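# Open the locker door fully and leave it open

## Task

Swing the locker door open to its full extent and have it stay open on its own, without slamming it. The robot must not tip over or finish tilted. Release the door and move the robot away from it at the end.

## Robot and tools

Robot: TidyBot++, one mobile base (0.54 m long, 0.50 m wide, 0.38 m tall) on four powered casters, carrying a single seven-joint arm with a two-finger gripper. The shoulder sits 0.12 m ahead of the base centre and 0.68 m above the floor. Cameras: base_camera (fixed on the base, looking forward) and wrist_camera (looks along the hand). Arm segments: upper arm 0.42 m, forearm 0.31 m, hand 0.31 m to the reported hand point. When folded at the start, the hand points down, sticks out up to 0.08 m ahead of the base, and the elbow reaches up to 1.15 m.

Frames: the base frame has its origin on the floor below the base centre, x forward, y left, z up. hand_pose is reported in this frame and gives the point centred between the finger pads; its z axis runs out along the fingers and its y axis is the closing direction. The odometry frame is the base frame as it was when the scene began. Heading is positive to the left, within -3.142 to 3.142. base_tilt is in degrees, positive when leaning forward or right, with a fixed bias up to about 1 degree. Wheel odometry counts slip as motion and drifts a few cm and degrees over many moves.

execute_actions: argument actions is a list holding one action or none (empty just reports state and images). An action may have base, joints, or both, plus optional speeds; its motions start together. base takes exactly one key, each a relative offset from where the base last reported itself, in the base frame: translate_m (metres, forward positive, -2 to 2), strafe_m (metres, left positive, -2 to 2), rotate_rad (radians, counter-clockwise from above positive, -6.3 to 6.3). joints holds absolute targets by name, in radians: joint_1_rad (any angle; turns the arm about vertical, positive is clockwise from above, opposite to rotate_rad), joint_2_rad shoulder -2.249 to 2.249, joint_3_rad any angle, joint_4_rad elbow -2.579 to 2.579, joint_5_rad any angle, joint_6_rad wrist -2.099 to 2.099, joint_7_rad any angle (hand down: positive turns counter-clockwise from above; at 1.57 the fingers open left-right). gripper_pos is an absolute value 0 (open, about 85 mm gap) to 1 (closed, squeezing around 100 N per finger). Any-angle joints go the short way, so turn in steps below half a turn. speeds caps top speed for that action only: translate_m and strafe_m 0.05 to 0.5 m/s, rotate_rad 0.1 to 1.57 rad/s (defaults are the maxima). Base moves needing over 8.667 s are refused; no action runs past 15 s. Unknown keys or out-of-range values cause refusal with no motion. Joints omitted from an action may keep pushing toward old targets. cameras: list of base_camera, wrist_camera or all; omitted or null gives all, [] gives none.

Arm geometry guide: with joint_1_rad 0, joint_3_rad 3.14, joint_5_rad 0, the arm stays in the vertical plane through base x. Segment tilt from vertical (forward positive): upper arm = joint_2_rad, forearm = joint_2_rad - joint_4_rad, hand = that minus joint_6_rad. Sum length times sin for reach ahead of the shoulder and length times cos for height above it. A downward hand reaches at most about 0.94 m high, near the base only.

wait: seconds from 0 to 10; commands nothing and returns state and images. zoom_image: camera plus region [x0, y0, x1, y1] in pixels of that camera's latest full image, at most 504 by 504. read_manual: returns licence texts only. finished_scene: pass the current scene number; irreversible, reports success, and the goal must hold afterwards.

Result lines: joint_positions and gripper_pos readings; hand_pose; base_odometry; base_tilt; base_status and joint_status per motion: done, off_target (resting short, maybe still pushing), contact_stop or time_out (target dropped, holds in place), not_followed (a self-collision check withheld arm targets; the cause line explains; they may be retried later). For the base, done only means wheels turned as commanded, even if blocked or slipping. A gripper done at 1 means nothing was grasped; off_target means something is between the fingers. on_its_own lists uncommanded changes. motor_effort gives percent of max per motor, peak in brackets, with biases and noise. ARM HIT flags a hard hit against the base or itself. A torque fault (joints 1-4 limit 104.5 N m, 5-7 limit 51.3) freezes arm and gripper for 10 s and skips the rest of the call; the base keeps going. MOTOR HOT warns from 60 °C; at 75 °C an OVER-TEMPERATURE FAULT lets the arm sink and keys show limit_stop_at_motor_heat; resend targets.

Practical cautions: friction leaves joints slightly off; correct by sending last command plus (wanted minus read). Readings can be a cm or two off; trust images. Held loads make the arm sag. The robot holds its last command while you think. A blocked base pushes hard until timeout. Avoid catching the arm on things above about 0.8 m while driving, and strong horizontal pushes or pulls with a raised hand, since these can lift wheels or tip the robot; retracting the arm or backing off rights it. Open the door steadily and slowly so it is not flung against its stop, check it stays open by itself, then open the gripper and back away. Faster completed motions are preferred.

Each tool is called after "Call:" as a command line: name --argument value for each argument, lists and objects as JSON in quotes; but a table of rows of numbers goes row by row, as --pt "numbers of a row", without its own name.

## Session

Call:
execute_actions --actions '[]'

Scene clock: 0.00 s.
base_odometry: x=+0.000 y=+0.000 heading=+0.000 (m, m, rad; odometry frame)
base_tilt: forward=+0.1 right=-0.4 (deg)
base_status: not commanded
joint_positions: joint_1_rad=+0.055 joint_2_rad=-0.318 joint_3_rad=+3.182 joint_4_rad=-2.533 joint_5_rad=+0.012 joint_6_rad=-0.920 joint_7_rad=+1.583 gripper_pos=+0.000
joint_status: not commanded
motor_effort: joint_1_rad=+1 joint_2_rad=+1 joint_3_rad=+0 joint_4_rad=+9 joint_5_rad=+0 joint_6_rad=-2 joint_7_rad=-1 (%)
hand_pose: x=+0.2406 y=-0.0118 z=+0.5814 quat_wxyz=(-0.001, +0.999, -0.038, +0.003) (m; base frame)
pictures: base_camera, wrist_camera
Images, in order (width x height): base_camera 644x364, wrist_camera 644x476.

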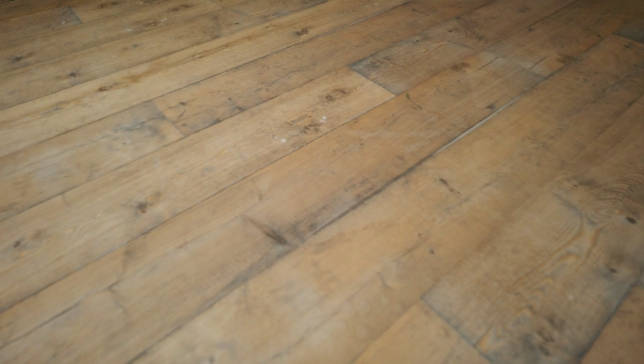

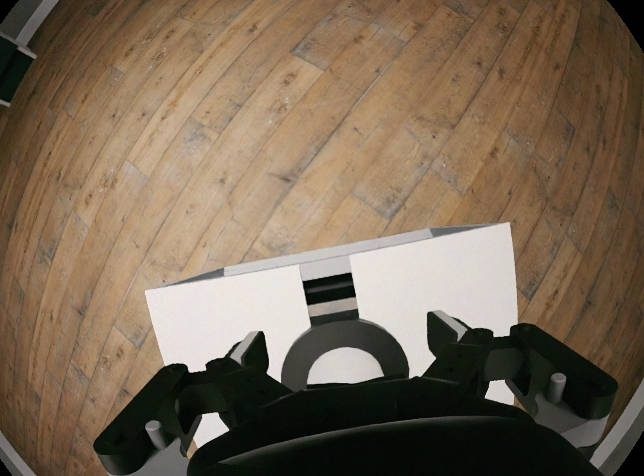

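Call:
execute_actions --actions '[{"base":{"rotate_rad":0.9},"joints":{"joint_1_rad":0,"joint_3_rad":3.14,"joint_5_rad":0,"joint_6_rad":0.64}}]'

Scene clock: 1.90 s.
base_odometry: x=+0.000 y=+0.000 heading=+0.899 (m, m, rad; odometry frame)
base_tilt: forward=+0.1 right=-0.4 (deg)
base_status: done
joint_positions: joint_1_rad=+0.009 joint_2_rad=-0.318 joint_3_rad=+3.148 joint_4_rad=-2.533 joint_5_rad=+0.012 joint_6_rad=+0.617 joint_7_rad=+1.583 gripper_pos=+0.000
joint_status: all done
motor_effort: joint_1_rad=+1(2) joint_2_rad=-7(7) joint_3_rad=+0(1) joint_4_rad=+19(19) joint_5_rad=+0(0) joint_6_rad=+9(10) joint_7_rad=-1(1) (%)
hand_pose: x=+0.5500 y=-0.0033 z=+0.8837 quat_wxyz=(+0.010, +0.717, +0.004, +0.697) (m; base frame)
pictures: base_camera, wrist_camera
Images, in order (width x height): base_camera 644x364, wrist_camera 644x476.

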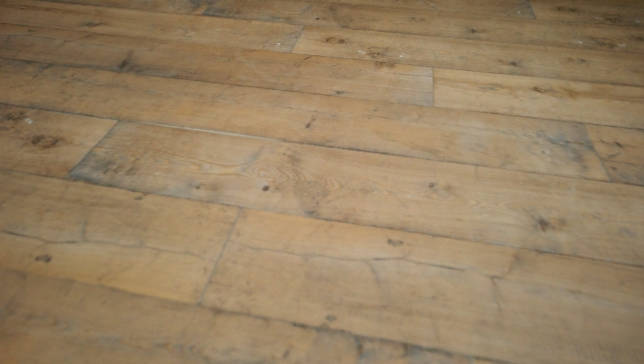

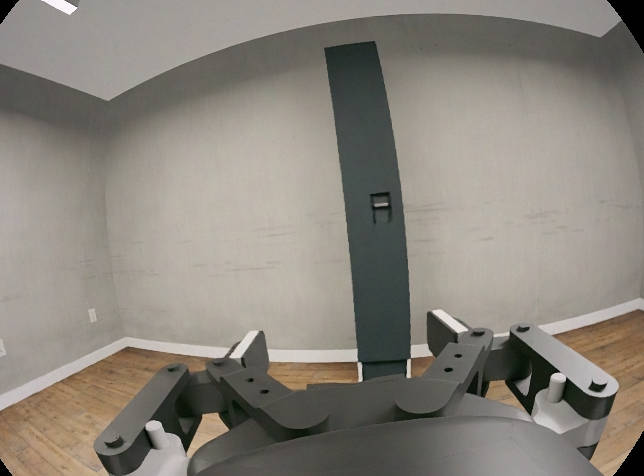

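Call:
execute_actions --actions '[{"base":{"rotate_rad":-0.14}}]'

Call:
execute_actions --actions '[{"base":{"translate_m":0.6}}]'

Call:
zoom_image --camera "wrist_camera" --region '[240,60,460,300]'

Scene clock: 2.93 s.
base_odometry: x=+0.000 y=+0.000 heading=+0.760 (m, m, rad; odometry frame)
base_tilt: forward=+0.1 right=-0.4 (deg)
base_status: done
joint_positions: joint_1_rad=+0.008 joint_2_rad=-0.318 joint_3_rad=+3.146 joint_4_rad=-2.533 joint_5_rad=+0.012 joint_6_rad=+0.617 joint_7_rad=+1.583 gripper_pos=+0.000
joint_status: not commanded
motor_effort: joint_1_rad=+1(0) joint_2_rad=-7(7) joint_3_rad=+0(1) joint_4_rad=+19(19) joint_5_rad=+0(1) joint_6_rad=+9(9) joint_7_rad=-2(1) (%)
hand_pose: x=+0.5500 y=-0.0021 z=+0.8837 quat_wxyz=(+0.009, +0.717, +0.005, +0.697) (m; base frame)
pictures: base_camera, wrist_camera
Images, in order (width x height): base_camera 644x364, wrist_camera 644x476.

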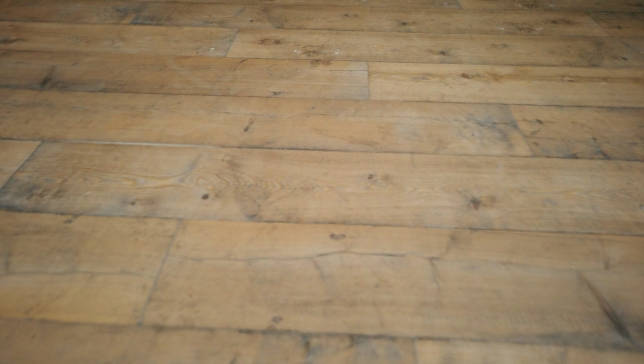

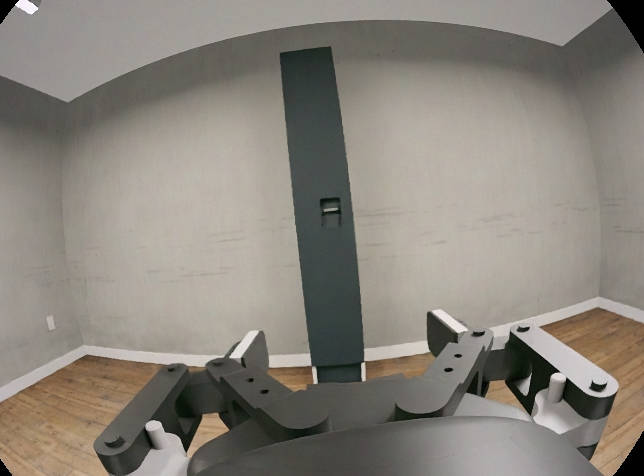

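Scene clock: 5.50 s.
base_odometry: x=+0.434 y=+0.414 heading=+0.761 (m, m, rad; odometry frame)
base_tilt: forward=+0.1 right=-0.4 (deg)
base_status: done
joint_positions: joint_1_rad=+0.008 joint_2_rad=-0.318 joint_3_rad=+3.146 joint_4_rad=-2.533 joint_5_rad=+0.012 joint_6_rad=+0.617 joint_7_rad=+1.583 gripper_pos=+0.000
joint_status: not commanded
motor_effort: joint_1_rad=+1(1) joint_2_rad=-6(10) joint_3_rad=+0(1) joint_4_rad=+19(20) joint_5_rad=+0(0) joint_6_rad=+8(9) joint_7_rad=-1(1) (%)
hand_pose: x=+0.5499 y=-0.0020 z=+0.8840 quat_wxyz=(+0.009, +0.717, +0.005, +0.697) (m; base frame)
pictures: base_camera, wrist_camera
Images, in order (width x height): base_camera 644x364, wrist_camera 644x476.

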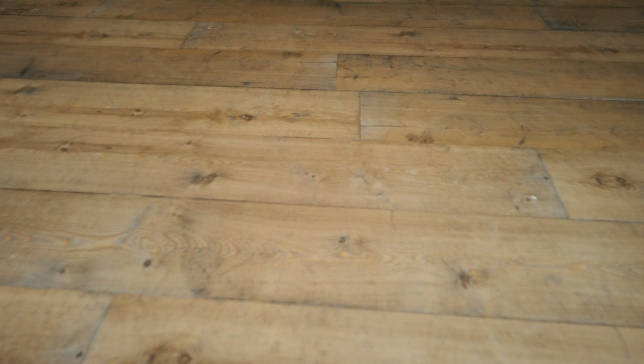

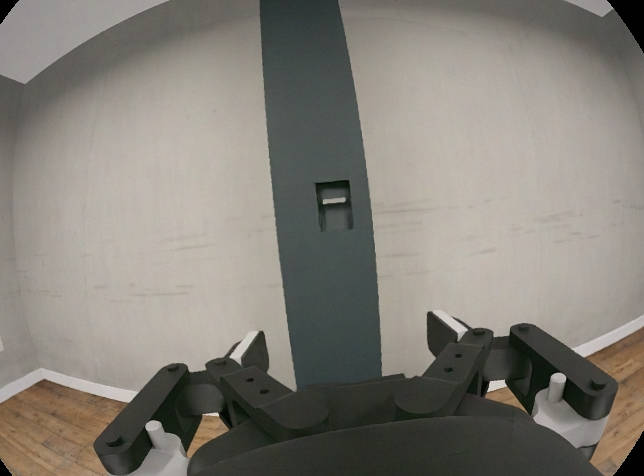

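Region (240, 60, 460, 300) of wrist_camera's 644x476 image, scaled by 2.100; it fills the left 462 columns of this view, and the rest is white.

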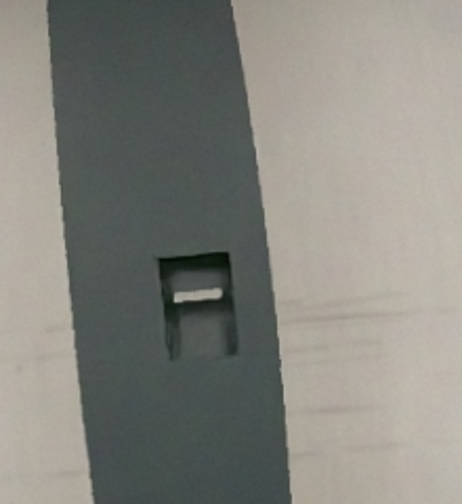

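Call:
execute_actions --actions '[{"base":{"translate_m":0.42},"joints":{"joint_2_rad":-0.2,"joint_4_rad":-2.0,"joint_6_rad":0.235,"gripper_pos":0.5}}]'

Call:
execute_actions --actions '[{"joints":{"joint_7_rad":0.0}}]'

Scene clock: 7.80 s.
base_odometry: x=+0.738 y=+0.704 heading=+0.762 (m, m, rad; odometry frame)
base_tilt: forward=+0.1 right=-0.4 (deg)
base_status: done
joint_positions: joint_1_rad=+0.008 joint_2_rad=-0.200 joint_3_rad=+3.146 joint_4_rad=-2.024 joint_5_rad=+0.012 joint_6_rad=+0.279 joint_7_rad=+1.583 gripper_pos=+0.500
joint_status: all done
motor_effort: joint_1_rad=+1(0) joint_2_rad=-15(18) joint_3_rad=+0(0) joint_4_rad=+22(23) joint_5_rad=+0(0) joint_6_rad=+9(9) joint_7_rad=-1(1) (%)
hand_pose: x=+0.6510 y=-0.0045 z=+1.0232 quat_wxyz=(+0.011, +0.698, +0.005, +0.716) (m; base frame)
pictures: base_camera, wrist_camera
Images, in order (width x height): base_camera 644x364, wrist_camera 644x476.

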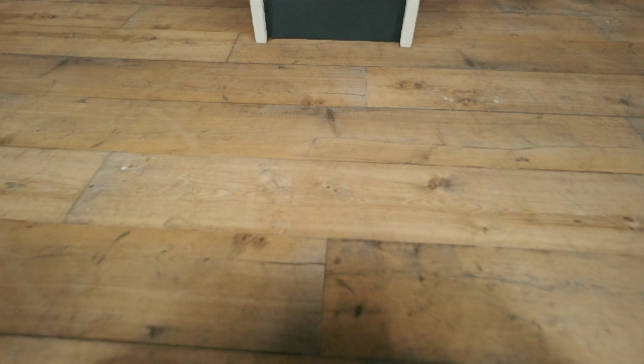

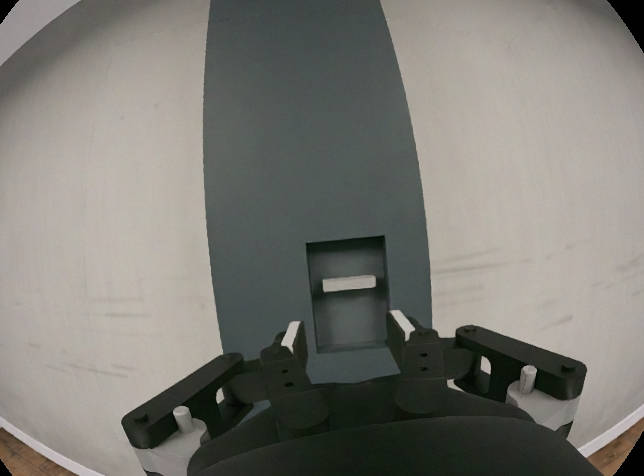

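Scene clock: 9.60 s.
base_odometry: x=+0.738 y=+0.704 heading=+0.762 (m, m, rad; odometry frame)
base_tilt: forward=+0.1 right=-0.4 (deg)
base_status: not commanded
joint_positions: joint_1_rad=+0.008 joint_2_rad=-0.200 joint_3_rad=+3.146 joint_4_rad=-2.024 joint_5_rad=+0.012 joint_6_rad=+0.279 joint_7_rad=+0.009 gripper_pos=+0.500
joint_status: all done
motor_effort: joint_1_rad=+1(1) joint_2_rad=-15(16) joint_3_rad=+0(0) joint_4_rad=+22(22) joint_5_rad=+0(0) joint_6_rad=+9(9) joint_7_rad=-1(2) (%)
hand_pose: x=+0.6510 y=-0.0045 z=+1.0232 quat_wxyz=(-0.499, +0.496, -0.491, +0.514) (m; base frame)
pictures: base_camera, wrist_camera
Images, in order (width x height): base_camera 644x364, wrist_camera 644x476.

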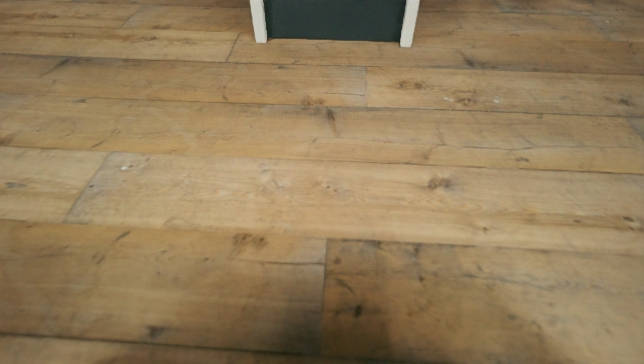

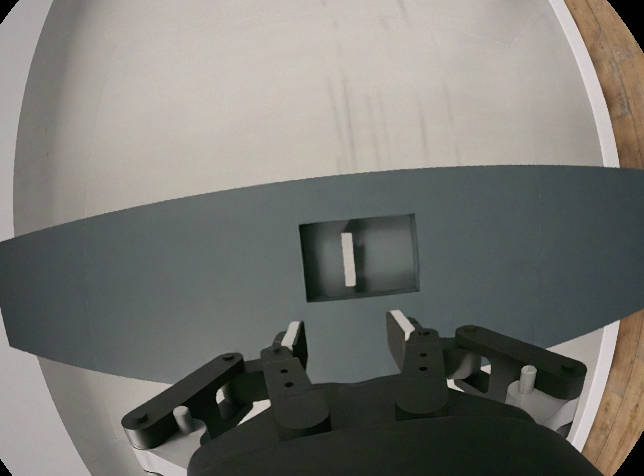

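Call:
execute_actions --actions '[{"base":{"translate_m":0.16},"joints":{"joint_6_rad":0.2,"joint_1_rad":0.05}}]' --cameras '["wrist_camera"]'

Scene clock: 11.13 s.
base_odometry: x=+0.854 y=+0.815 heading=+0.762 (m, m, rad; odometry frame)
base_tilt: forward=+0.1 right=-0.4 (deg)
base_status: done
joint_positions: joint_1_rad=+0.045 joint_2_rad=-0.195 joint_3_rad=+3.145 joint_4_rad=-2.023 joint_5_rad=+0.012 joint_6_rad=+0.243 joint_7_rad=+0.009 gripper_pos=+0.500
joint_status: all done
motor_effort: joint_1_rad=+1(2) joint_2_rad=-15(19) joint_3_rad=+0(1) joint_4_rad=+22(22) joint_5_rad=+0(0) joint_6_rad=+9(8) joint_7_rad=-1(1) (%)
hand_pose: x=+0.6523 y=-0.0238 z=+1.0105 quat_wxyz=(-0.480, +0.497, -0.510, +0.513) (m; base frame)
pictures: wrist_camera
Images, in order (width x height): wrist_camera 644x476.

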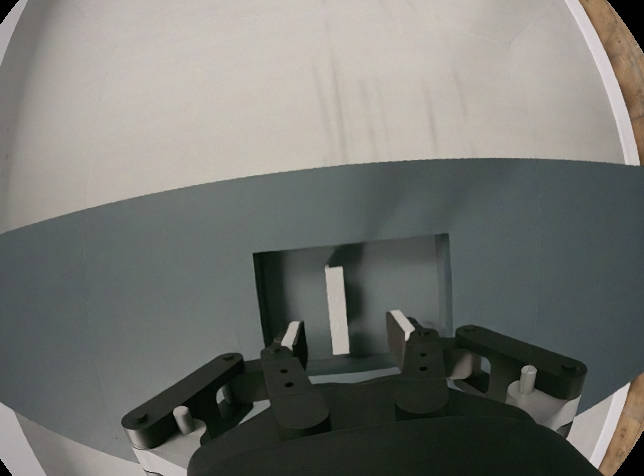

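Call:
execute_actions --actions '[{"base":{"translate_m":0.075},"speeds":{"translate_m":0.1},"joints":{"joint_4_rad":-1.99}}]' --cameras '["wrist_camera"]'

Scene clock: 12.40 s.
base_odometry: x=+0.909 y=+0.867 heading=+0.763 (m, m, rad; odometry frame)
base_tilt: forward=+0.1 right=-0.4 (deg)
base_status: done
joint_positions: joint_1_rad=+0.045 joint_2_rad=-0.198 joint_3_rad=+3.145 joint_4_rad=-2.016 joint_5_rad=+0.012 joint_6_rad=+0.243 joint_7_rad=+0.009 gripper_pos=+0.500
joint_status: all done
motor_effort: joint_1_rad=+1(0) joint_2_rad=-15(18) joint_3_rad=+0(0) joint_4_rad=+22(23) joint_5_rad=+0(0) joint_6_rad=+9(9) joint_7_rad=-1(1) (%)
hand_pose: x=+0.6520 y=-0.0238 z=+1.0159 quat_wxyz=(-0.482, +0.495, -0.508, +0.515) (m; base frame)
pictures: wrist_camera
Images, in order (width x height): wrist_camera 644x476.

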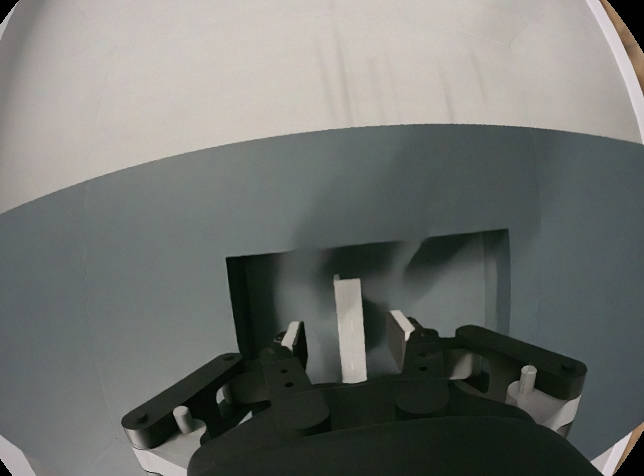

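Call:
execute_actions --actions '[{"base":{"translate_m":0.012},"joints":{"gripper_pos":1}}]' --cameras '["wrist_camera"]'

Call:
execute_actions --actions '[{"joints":{"joint_4_rad":-1.87,"joint_6_rad":0.13,"joint_2_rad":-0.215}}]' --cameras '["wrist_camera"]'

Scene clock: 13.33 s.
base_odometry: x=+0.917 y=+0.875 heading=+0.764 (m, m, rad; odometry frame)
base_tilt: forward=+0.1 right=-0.3 (deg)
base_status: done
joint_positions: joint_1_rad=+0.045 joint_2_rad=-0.197 joint_3_rad=+3.145 joint_4_rad=-2.015 joint_5_rad=+0.012 joint_6_rad=+0.236 joint_7_rad=+0.009 gripper_pos=+0.885
joint_status: gripper_pos off_target (ended at +0.885, target +1.000)
motor_effort: joint_1_rad=+1(2) joint_2_rad=-16(19) joint_3_rad=+0(0) joint_4_rad=+25(26) joint_5_rad=+1(1) joint_6_rad=+10(13) joint_7_rad=+1(0) (%)
hand_pose: x=+0.6522 y=-0.0238 z=+1.0139 quat_wxyz=(-0.481, +0.496, -0.509, +0.513) (m; base frame)
pictures: wrist_camera
Images, in order (width x height): wrist_camera 644x476.

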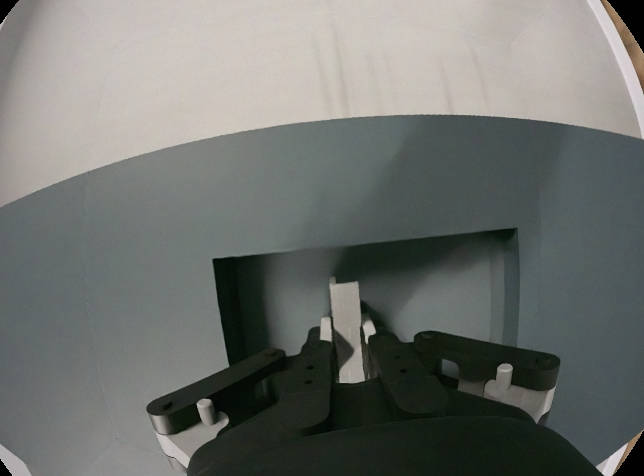

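Scene clock: 14.37 s.
base_odometry: x=+0.917 y=+0.875 heading=+0.764 (m, m, rad; odometry frame)
base_tilt: forward=+0.1 right=-0.4 (deg)
base_status: not commanded
joint_positions: joint_1_rad=+0.045 joint_2_rad=-0.208 joint_3_rad=+3.145 joint_4_rad=-1.957 joint_5_rad=+0.012 joint_6_rad=+0.145 joint_7_rad=+0.009 gripper_pos=+0.885
joint_status: joint_4_rad off_target (ended at -1.957, target -1.870); the others done
motor_effort: joint_1_rad=+2(3) joint_2_rad=-14(16) joint_3_rad=+1(1) joint_4_rad=+33(33) joint_5_rad=+2(2) joint_6_rad=+13(14) joint_7_rad=+0(1) (%)
hand_pose: x=+0.6523 y=-0.0238 z=+1.0271 quat_wxyz=(-0.475, +0.502, -0.515, +0.507) (m; base frame)
pictures: wrist_camera
Images, in order (width x height): wrist_camera 644x476.

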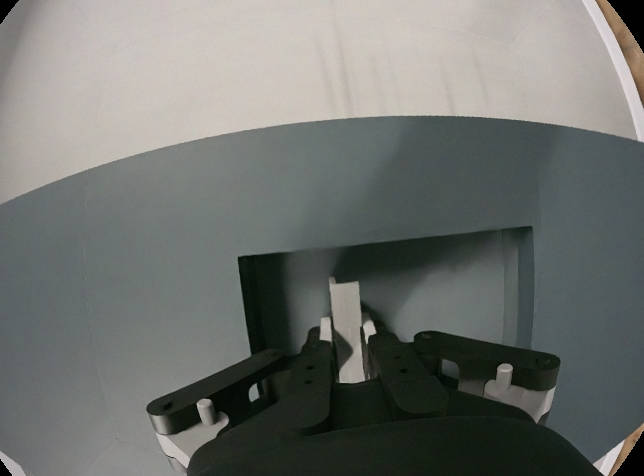

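Call:
execute_actions --actions '[{"joints":{"joint_4_rad":-1.8,"joint_6_rad":0.2,"joint_2_rad":-0.25}}]' --cameras '["wrist_camera"]'

Call:
execute_actions --actions '[{"base":{"translate_m":-0.06},"speeds":{"translate_m":0.07},"joints":{"joint_1_rad":0.02}}]' --cameras '["wrist_camera"]'

Scene clock: 15.30 s.
base_odometry: x=+0.917 y=+0.875 heading=+0.764 (m, m, rad; odometry frame)
base_tilt: forward=+0.1 right=-0.4 (deg)
base_status: not commanded
joint_positions: joint_1_rad=+0.045 joint_2_rad=-0.209 joint_3_rad=+3.145 joint_4_rad=-1.950 joint_5_rad=+0.012 joint_6_rad=+0.140 joint_7_rad=+0.009 gripper_pos=+0.885
joint_status: joint_2_rad off_target (ended at -0.209, target -0.250); joint_4_rad off_target (ended at -1.950, target -1.800); joint_6_rad off_target (ended at +0.140, target +0.200)
motor_effort: joint_1_rad=+2(2) joint_2_rad=-21(20) joint_3_rad=+1(1) joint_4_rad=+44(43) joint_5_rad=+2(2) joint_6_rad=+22(23) joint_7_rad=+1(1) (%)
hand_pose: x=+0.6523 y=-0.0238 z=+1.0309 quat_wxyz=(-0.476, +0.501, -0.514, +0.508) (m; base frame)
pictures: wrist_camera
Images, in order (width x height): wrist_camera 644x476.

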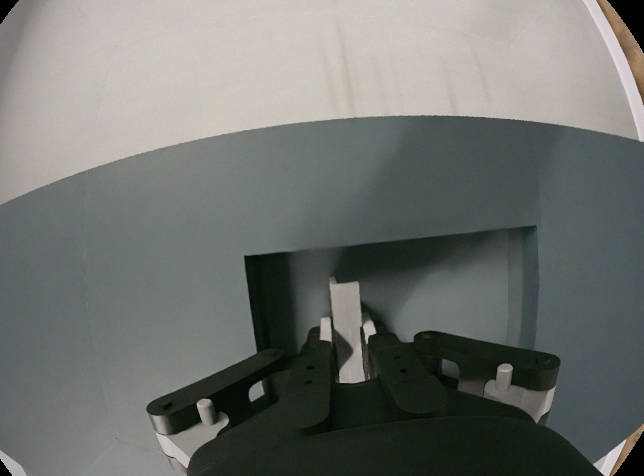

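Scene clock: 16.67 s.
base_odometry: x=+0.874 y=+0.834 heading=+0.763 (m, m, rad; odometry frame)
base_tilt: forward=+0.1 right=-0.4 (deg)
base_status: done
joint_positions: joint_1_rad=+0.032 joint_2_rad=-0.154 joint_3_rad=+3.149 joint_4_rad=-1.901 joint_5_rad=+0.012 joint_6_rad=+0.140 joint_7_rad=+0.009 gripper_pos=+0.885
joint_status: all done
on_its_own: joint_4_rad moved +0.048 toward your old target -1.800
motor_effort: joint_1_rad=+0(1) joint_2_rad=-37(39) joint_3_rad=-2(3) joint_4_rad=+38(44) joint_5_rad=+3(3) joint_6_rad=+20(23) joint_7_rad=+2(3) (%)
hand_pose: x=+0.6746 y=-0.0200 z=+1.0312 quat_wxyz=(-0.477, +0.505, -0.513, +0.505) (m; base frame)
pictures: wrist_camera
Images, in order (width x height): wrist_camera 644x476.

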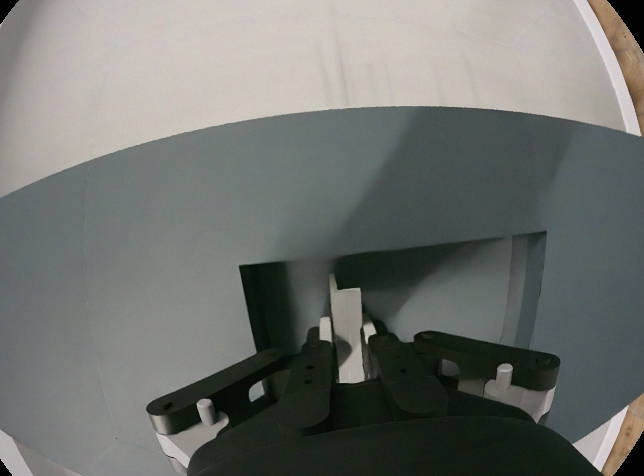

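Opening.

Call:
execute_actions --actions '[{"base":{"translate_m":-0.09},"speeds":{"translate_m":0.07},"joints":{"joint_1_rad":-0.06,"joint_4_rad":-1.95,"joint_6_rad":0.2,"joint_2_rad":-0.2}}]' --cameras '["wrist_camera"]'

Call:
execute_actions --actions '[{"joints":{"gripper_pos":0.55,"joint_4_rad":-2.0,"joint_1_rad":-0.02}}]' --cameras '["wrist_camera"]'

Call:
execute_actions --actions '[{"base":{"translate_m":-0.12}}]' --cameras '[]'

Call:
execute_actions --actions '[{"base":{"strafe_m":-0.17},"joints":{"gripper_pos":1,"joint_7_rad":1.57}}]'

Scene clock: 18.67 s.
base_odometry: x=+0.809 y=+0.772 heading=+0.764 (m, m, rad; odometry frame)
base_tilt: forward=+0.1 right=-0.4 (deg)
base_status: done
joint_positions: joint_1_rad=-0.049 joint_2_rad=-0.149 joint_3_rad=+3.151 joint_4_rad=-1.941 joint_5_rad=+0.012 joint_6_rad=+0.174 joint_7_rad=+0.004 gripper_pos=+0.885
joint_status: joint_2_rad off_target (ended at -0.149, target -0.200); the others done
motor_effort: joint_1_rad=+0(5) joint_2_rad=-28(40) joint_3_rad=-1(6) joint_4_rad=+23(38) joint_5_rad=+4(5) joint_6_rad=+6(18) joint_7_rad=+3(3) (%)
hand_pose: x=+0.6739 y=+0.0241 z=+1.0139 quat_wxyz=(-0.495, +0.526, -0.497, +0.481) (m; base frame)
pictures: wrist_camera
Images, in order (width x height): wrist_camera 644x476.

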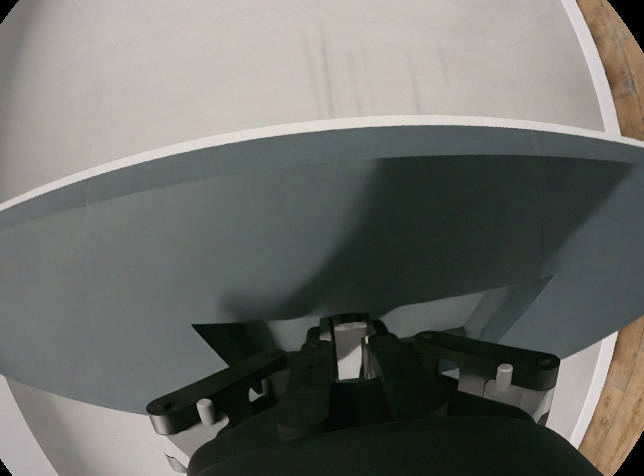

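Scene clock: 19.53 s.
base_odometry: x=+0.809 y=+0.772 heading=+0.764 (m, m, rad; odometry frame)
base_tilt: forward=+0.1 right=-0.4 (deg)
base_status: not commanded
joint_positions: joint_1_rad=-0.029 joint_2_rad=-0.201 joint_3_rad=+3.144 joint_4_rad=-1.978 joint_5_rad=+0.012 joint_6_rad=+0.178 joint_7_rad=+0.004 gripper_pos=+0.550
joint_status: all done
on_its_own: joint_2_rad moved -0.052 to your old target -0.200
motor_effort: joint_1_rad=+0(3) joint_2_rad=-15(30) joint_3_rad=+0(1) joint_4_rad=+22(23) joint_5_rad=+0(4) joint_6_rad=+9(9) joint_7_rad=-1(3) (%)
hand_pose: x=+0.6538 y=+0.0160 z=+1.0209 quat_wxyz=(-0.496, +0.518, -0.496, +0.490) (m; base frame)
pictures: wrist_camera
Images, in order (width x height): wrist_camera 644x476.

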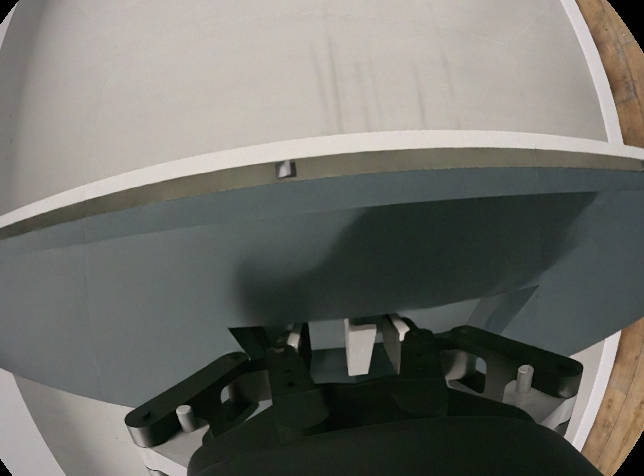

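Scene clock: 20.87 s.
base_odometry: x=+0.722 y=+0.688 heading=+0.765 (m, m, rad; odometry frame)
base_tilt: forward=+0.1 right=-0.4 (deg)
base_status: done
joint_positions: joint_1_rad=-0.029 joint_2_rad=-0.205 joint_3_rad=+3.144 joint_4_rad=-1.978 joint_5_rad=+0.012 joint_6_rad=+0.178 joint_7_rad=+0.004 gripper_pos=+0.550
joint_status: not commanded
motor_effort: joint_1_rad=+1(1) joint_2_rad=-15(20) joint_3_rad=+0(0) joint_4_rad=+22(23) joint_5_rad=+0(0) joint_6_rad=+9(9) joint_7_rad=-1(1) (%)
hand_pose: x=+0.6522 y=+0.0160 z=+1.0231 quat_wxyz=(-0.497, +0.517, -0.495, +0.491) (m; base frame)
pictures: none
No camera images: the call's "cameras" was empty. Leave "cameras" out to get every camera's image.

Scene clock: 22.67 s.
base_odometry: x=+0.840 y=+0.565 heading=+0.765 (m, m, rad; odometry frame)
base_tilt: forward=+0.1 right=-0.4 (deg)
base_status: done
joint_positions: joint_1_rad=-0.025 joint_2_rad=-0.205 joint_3_rad=+3.144 joint_4_rad=-1.978 joint_5_rad=+0.012 joint_6_rad=+0.178 joint_7_rad=+1.561 gripper_pos=+0.999
joint_status: all done
motor_effort: joint_1_rad=+0(3) joint_2_rad=-15(16) joint_3_rad=+0(3) joint_4_rad=+22(22) joint_5_rad=+0(0) joint_6_rad=+9(9) joint_7_rad=-1(1) (%)
hand_pose: x=+0.6522 y=+0.0138 z=+1.0230 quat_wxyz=(-0.008, +0.716, +0.009, +0.698) (m; base frame)
pictures: base_camera, wrist_camera
Images, in order (width x height): base_camera 644x364, wrist_camera 644x476.

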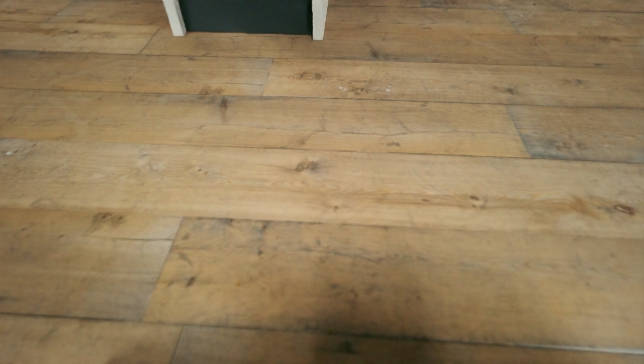

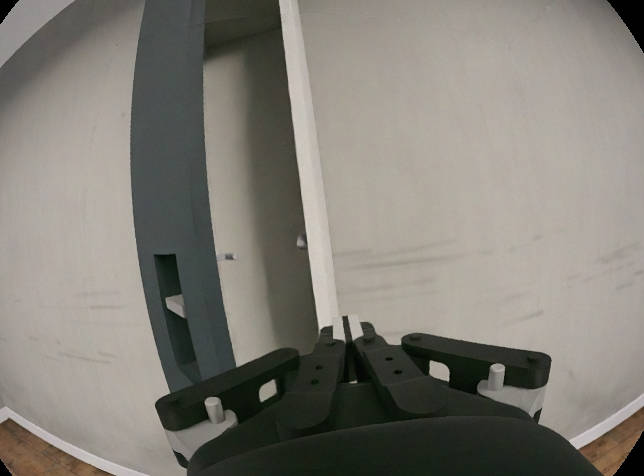

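Call:
execute_actions --actions '[{"base":{"translate_m":0.17},"joints":{"joint_7_rad":0,"joint_4_rad":-2.4,"joint_6_rad":0.65}}]' --cameras '["wrist_camera"]'

Call:
execute_actions --actions '[{"base":{"strafe_m":0.32},"speeds":{"strafe_m":0.09}}]'

Scene clock: 24.73 s.
base_odometry: x=+0.963 y=+0.683 heading=+0.765 (m, m, rad; odometry frame)
base_tilt: forward=+0.1 right=-0.4 (deg)
base_status: done
joint_positions: joint_1_rad=-0.025 joint_2_rad=-0.197 joint_3_rad=+3.144 joint_4_rad=-2.378 joint_5_rad=+0.012 joint_6_rad=+0.604 joint_7_rad=+0.018 gripper_pos=+0.999
joint_status: all done
motor_effort: joint_1_rad=+1(1) joint_2_rad=-12(17) joint_3_rad=+0(0) joint_4_rad=+20(23) joint_5_rad=+0(0) joint_6_rad=+9(8) joint_7_rad=-1(2) (%)
hand_pose: x=+0.6054 y=+0.0142 z=+0.9122 quat_wxyz=(-0.499, +0.516, -0.487, +0.498) (m; base frame)
pictures: wrist_camera
Images, in order (width x height): wrist_camera 644x476.

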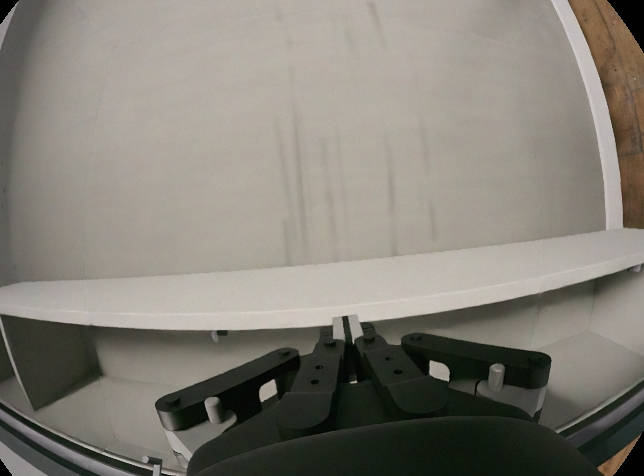

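Scene clock: 28.77 s.
base_odometry: x=+0.742 y=+0.914 heading=+0.764 (m, m, rad; odometry frame)
base_tilt: forward=+0.1 right=-0.3 (deg)
base_status: done
joint_positions: joint_1_rad=+0.166 joint_2_rad=-0.262 joint_3_rad=+3.337 joint_4_rad=-2.435 joint_5_rad=-0.085 joint_6_rad=+0.612 joint_7_rad=+0.018 gripper_pos=+0.999
joint_status: not commanded
motor_effort: joint_1_rad=-34(36) joint_2_rad=+5(13) joint_3_rad=-37(39) joint_4_rad=+30(32) joint_5_rad=+19(19) joint_6_rad=+7(10) joint_7_rad=-3(3) (%)
hand_pose: x=+0.5457 y=-0.1847 z=+0.9102 quat_wxyz=(-0.419, +0.359, -0.609, +0.570) (m; base frame)
pictures: base_camera, wrist_camera
Images, in order (width x height): base_camera 644x364, wrist_camera 644x476.

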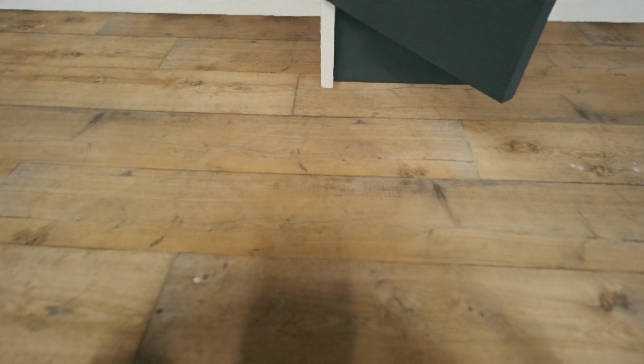

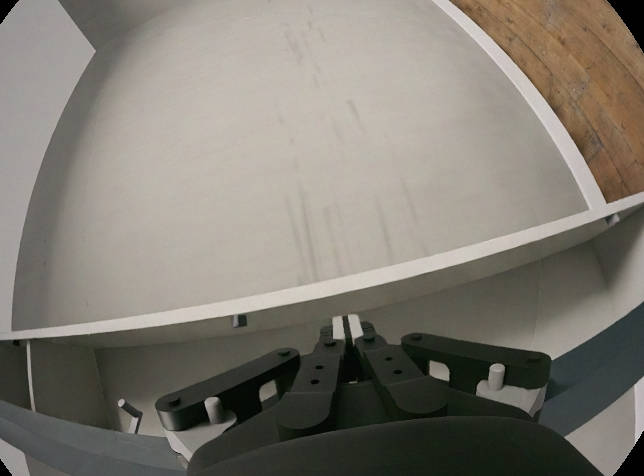

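Call:
execute_actions --actions '[{"base":{"strafe_m":-0.56}}]' --cameras '[]'

Call:
execute_actions --actions '[{"base":{"translate_m":0.12},"joints":{"joint_1_rad":-0.7,"joint_5_rad":0.03,"joint_7_rad":0.5}}]'

Call:
execute_actions --actions '[{"base":{"strafe_m":0.2},"speeds":{"strafe_m":0.08}}]'

Scene clock: 32.10 s.
base_odometry: x=+1.130 y=+0.510 heading=+0.765 (m, m, rad; odometry frame)
base_tilt: forward=+0.1 right=-0.4 (deg)
base_status: done
joint_positions: joint_1_rad=-0.026 joint_2_rad=-0.206 joint_3_rad=+3.136 joint_4_rad=-2.422 joint_5_rad=-0.036 joint_6_rad=+0.618 joint_7_rad=+0.018 gripper_pos=+0.999
joint_status: not commanded
motor_effort: joint_1_rad=+1(33) joint_2_rad=-12(13) joint_3_rad=+0(37) joint_4_rad=+19(32) joint_5_rad=+0(18) joint_6_rad=+9(9) joint_7_rad=-1(3) (%)
hand_pose: x=+0.5950 y=+0.0101 z=+0.8959 quat_wxyz=(-0.498, +0.507, -0.507, +0.488) (m; base frame)
pictures: none
No camera images: the call's "cameras" was empty. Leave "cameras" out to get every camera's image.

Scene clock: 34.03 s.
base_odometry: x=+1.217 y=+0.593 heading=+0.765 (m, m, rad; odometry frame)
base_tilt: forward=+0.1 right=-0.4 (deg)
base_status: done
joint_positions: joint_1_rad=-0.690 joint_2_rad=-0.198 joint_3_rad=+3.136 joint_4_rad=-2.420 joint_5_rad=-0.013 joint_6_rad=+0.618 joint_7_rad=+0.468 gripper_pos=+0.999
joint_status: all done
motor_effort: joint_1_rad=+1(2) joint_2_rad=-12(15) joint_3_rad=+0(1) joint_4_rad=+19(20) joint_5_rad=+0(1) joint_6_rad=+9(9) joint_7_rad=-1(1) (%)
hand_pose: x=+0.4868 y=+0.3058 z=+0.8932 quat_wxyz=(-0.544, +0.703, -0.151, +0.432) (m; base frame)
pictures: base_camera, wrist_camera
Images, in order (width x height): base_camera 644x364, wrist_camera 644x476.

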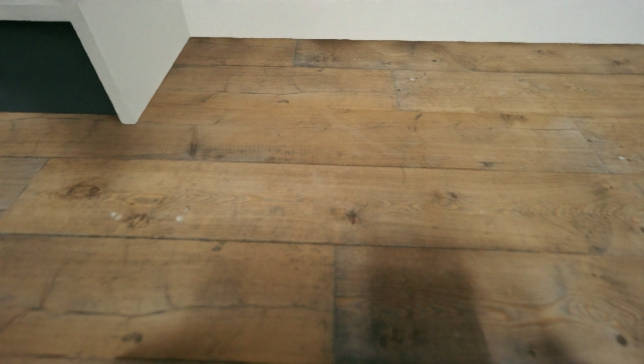

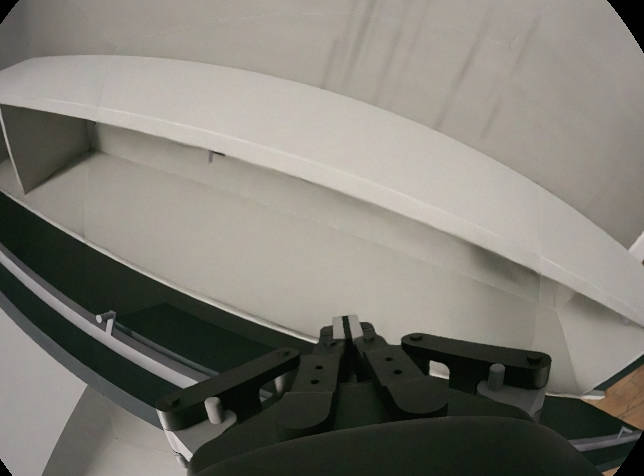

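Scene clock: 37.03 s.
base_odometry: x=+1.078 y=+0.737 heading=+0.765 (m, m, rad; odometry frame)
base_tilt: forward=+0.1 right=-0.4 (deg)
base_status: done
joint_positions: joint_1_rad=-0.692 joint_2_rad=-0.198 joint_3_rad=+3.143 joint_4_rad=-2.418 joint_5_rad=-0.012 joint_6_rad=+0.618 joint_7_rad=+0.468 gripper_pos=+0.999
joint_status: not commanded
motor_effort: joint_1_rad=+1(3) joint_2_rad=-12(15) joint_3_rad=+0(4) joint_4_rad=+19(31) joint_5_rad=+0(3) joint_6_rad=+9(15) joint_7_rad=-1(0) (%)
hand_pose: x=+0.4885 y=+0.3044 z=+0.8944 quat_wxyz=(-0.544, +0.702, -0.153, +0.433) (m; base frame)
pictures: base_camera, wrist_camera
Images, in order (width x height): base_camera 644x364, wrist_camera 644x476.

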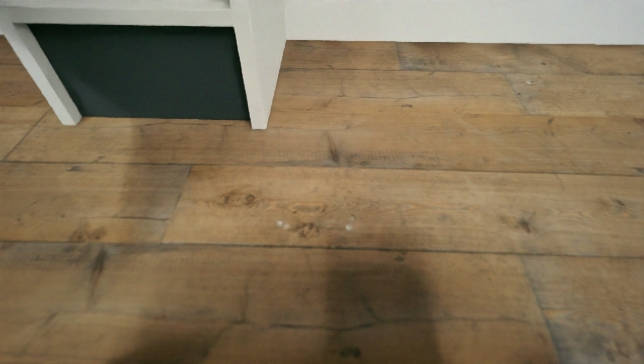

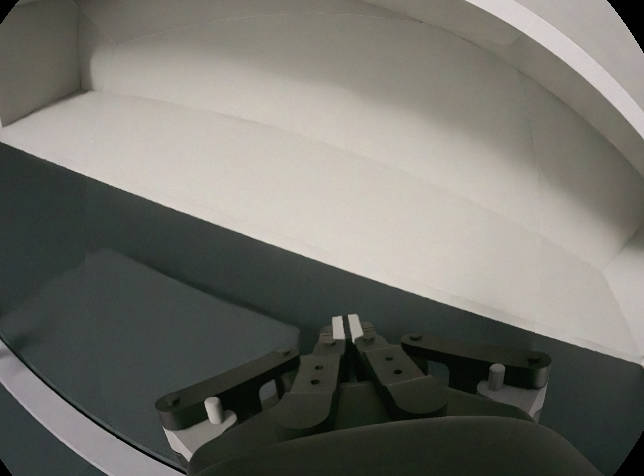

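Call:
execute_actions --actions '[{"base":{"strafe_m":0.2},"speeds":{"strafe_m":0.06}}]'

Scene clock: 40.87 s.
base_odometry: x=+0.940 y=+0.882 heading=+0.765 (m, m, rad; odometry frame)
base_tilt: forward=+0.1 right=-0.4 (deg)
base_status: done
joint_positions: joint_1_rad=-0.691 joint_2_rad=-0.199 joint_3_rad=+3.147 joint_4_rad=-2.418 joint_5_rad=-0.012 joint_6_rad=+0.618 joint_7_rad=+0.468 gripper_pos=+0.999
joint_status: not commanded
motor_effort: joint_1_rad=+1(5) joint_2_rad=-12(14) joint_3_rad=+0(6) joint_4_rad=+19(22) joint_5_rad=+1(3) joint_6_rad=+9(9) joint_7_rad=-1(1) (%)
hand_pose: x=+0.4900 y=+0.3024 z=+0.8946 quat_wxyz=(-0.544, +0.701, -0.155, +0.435) (m; base frame)
pictures: base_camera, wrist_camera
Images, in order (width x height): base_camera 644x364, wrist_camera 644x476.

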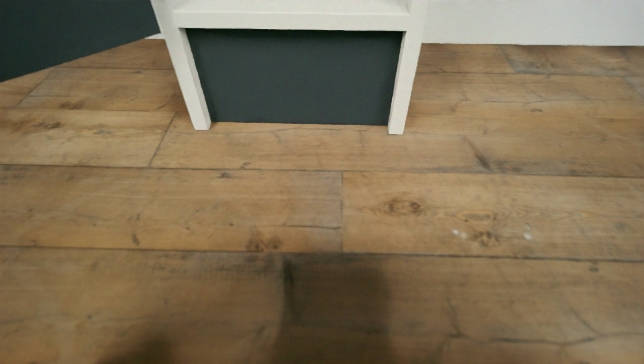

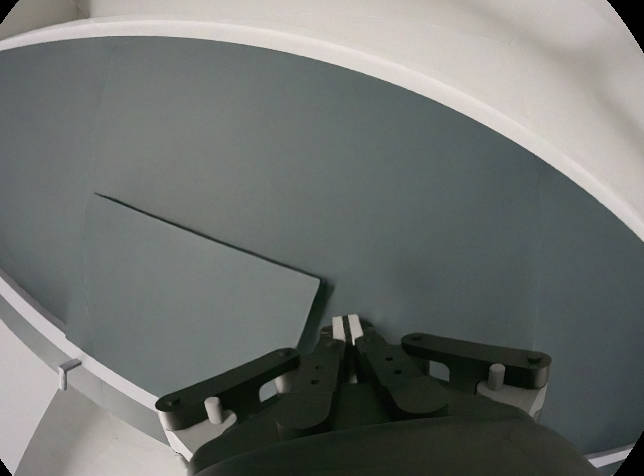

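Call:
execute_actions --actions '[{"base":{"translate_m":0.13},"speeds":{"translate_m":0.05}}]'

Scene clock: 43.97 s.
base_odometry: x=+1.033 y=+0.972 heading=+0.765 (m, m, rad; odometry frame)
base_tilt: forward=+0.1 right=-0.4 (deg)
base_status: done
joint_positions: joint_1_rad=-0.726 joint_2_rad=-0.222 joint_3_rad=+3.109 joint_4_rad=-2.420 joint_5_rad=+0.015 joint_6_rad=+0.618 joint_7_rad=+0.468 gripper_pos=+0.999
joint_status: not commanded
motor_effort: joint_1_rad=+5(8) joint_2_rad=-7(13) joint_3_rad=+5(8) joint_4_rad=+23(27) joint_5_rad=-2(4) joint_6_rad=+10(11) joint_7_rad=-1(1) (%)
hand_pose: x=+0.4589 y=+0.3287 z=+0.9043 quat_wxyz=(-0.562, +0.702, -0.113, +0.423) (m; base frame)
pictures: base_camera, wrist_camera
Images, in order (width x height): base_camera 644x364, wrist_camera 644x476.

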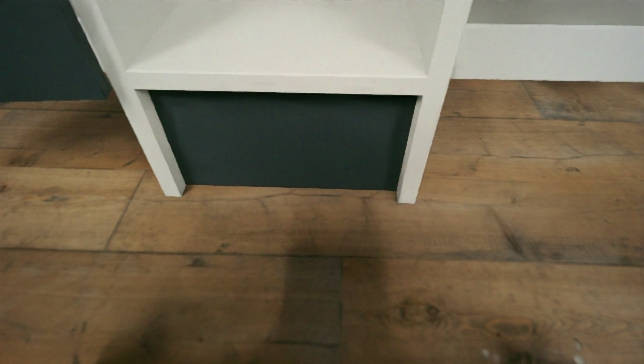

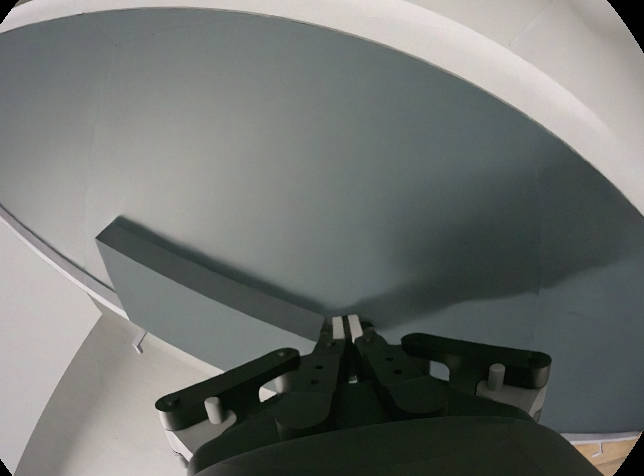

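A bit more to confirm the stop, then withdraw.

Call:
execute_actions --actions '[{"base":{"translate_m":0.04},"speeds":{"translate_m":0.05}}]'

Call:
execute_actions --actions '[{"base":{"translate_m":-0.45}}]'

Scene clock: 45.27 s.
base_odometry: x=+1.062 y=+1.000 heading=+0.765 (m, m, rad; odometry frame)
base_tilt: forward=+0.1 right=-0.3 (deg)
base_status: done
joint_positions: joint_1_rad=-0.752 joint_2_rad=-0.279 joint_3_rad=+3.078 joint_4_rad=-2.467 joint_5_rad=+0.037 joint_6_rad=+0.618 joint_7_rad=+0.468 gripper_pos=+0.999
joint_status: not commanded
motor_effort: joint_1_rad=+12(13) joint_2_rad=+5(9) joint_3_rad=+12(14) joint_4_rad=+33(36) joint_5_rad=-6(8) joint_6_rad=+10(11) joint_7_rad=-1(2) (%)
hand_pose: x=+0.4201 y=+0.3361 z=+0.9037 quat_wxyz=(-0.573, +0.703, -0.078, +0.414) (m; base frame)
pictures: base_camera, wrist_camera
Images, in order (width x height): base_camera 644x364, wrist_camera 644x476.

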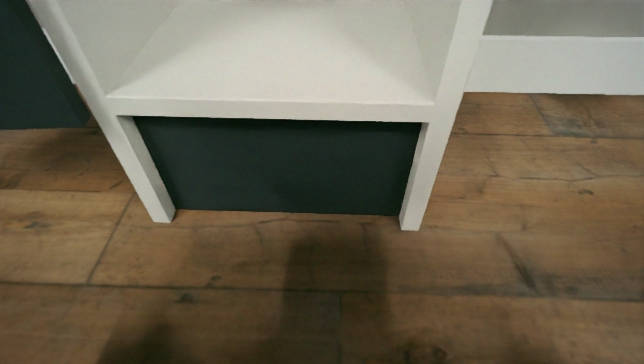

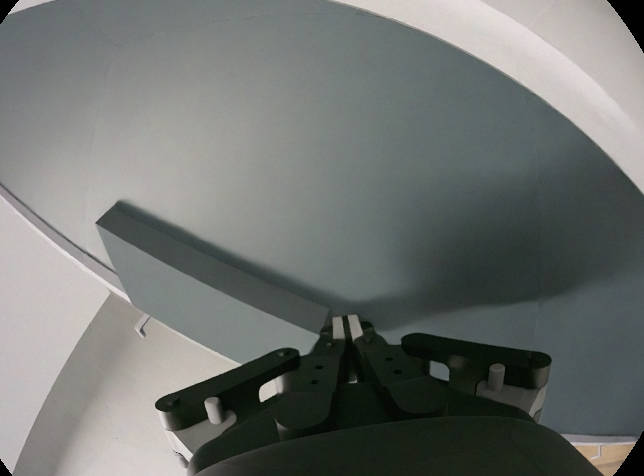

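Scene clock: 47.60 s.
base_odometry: x=+0.737 y=+0.688 heading=+0.764 (m, m, rad; odometry frame)
base_tilt: forward=+0.1 right=-0.4 (deg)
base_status: done
joint_positions: joint_1_rad=-0.700 joint_2_rad=-0.201 joint_3_rad=+3.142 joint_4_rad=-2.413 joint_5_rad=+0.037 joint_6_rad=+0.618 joint_7_rad=+0.468 gripper_pos=+0.999
joint_status: not commanded
motor_effort: joint_1_rad=+1(11) joint_2_rad=-13(17) joint_3_rad=+0(12) joint_4_rad=+19(32) joint_5_rad=+0(6) joint_6_rad=+9(10) joint_7_rad=-1(1) (%)
hand_pose: x=+0.4806 y=+0.3144 z=+0.8986 quat_wxyz=(-0.546, +0.704, -0.126, +0.436) (m; base frame)
pictures: base_camera, wrist_camera
Images, in order (width x height): base_camera 644x364, wrist_camera 644x476.

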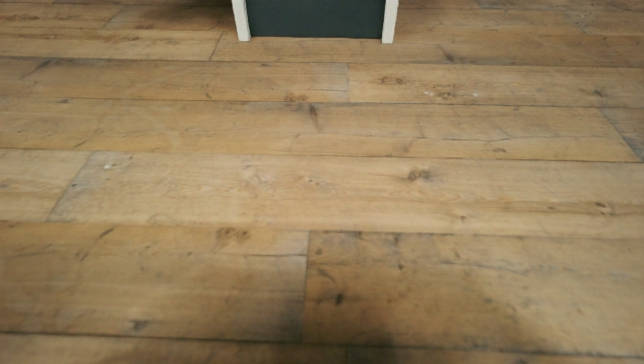

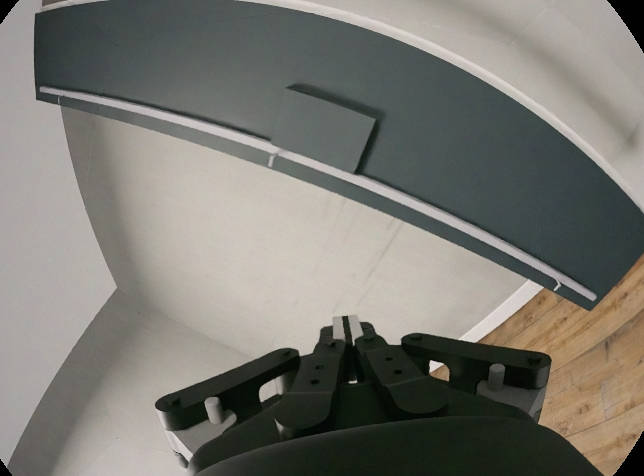

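Call:
finished_scene --scene 1

The scene is finished: the task was done.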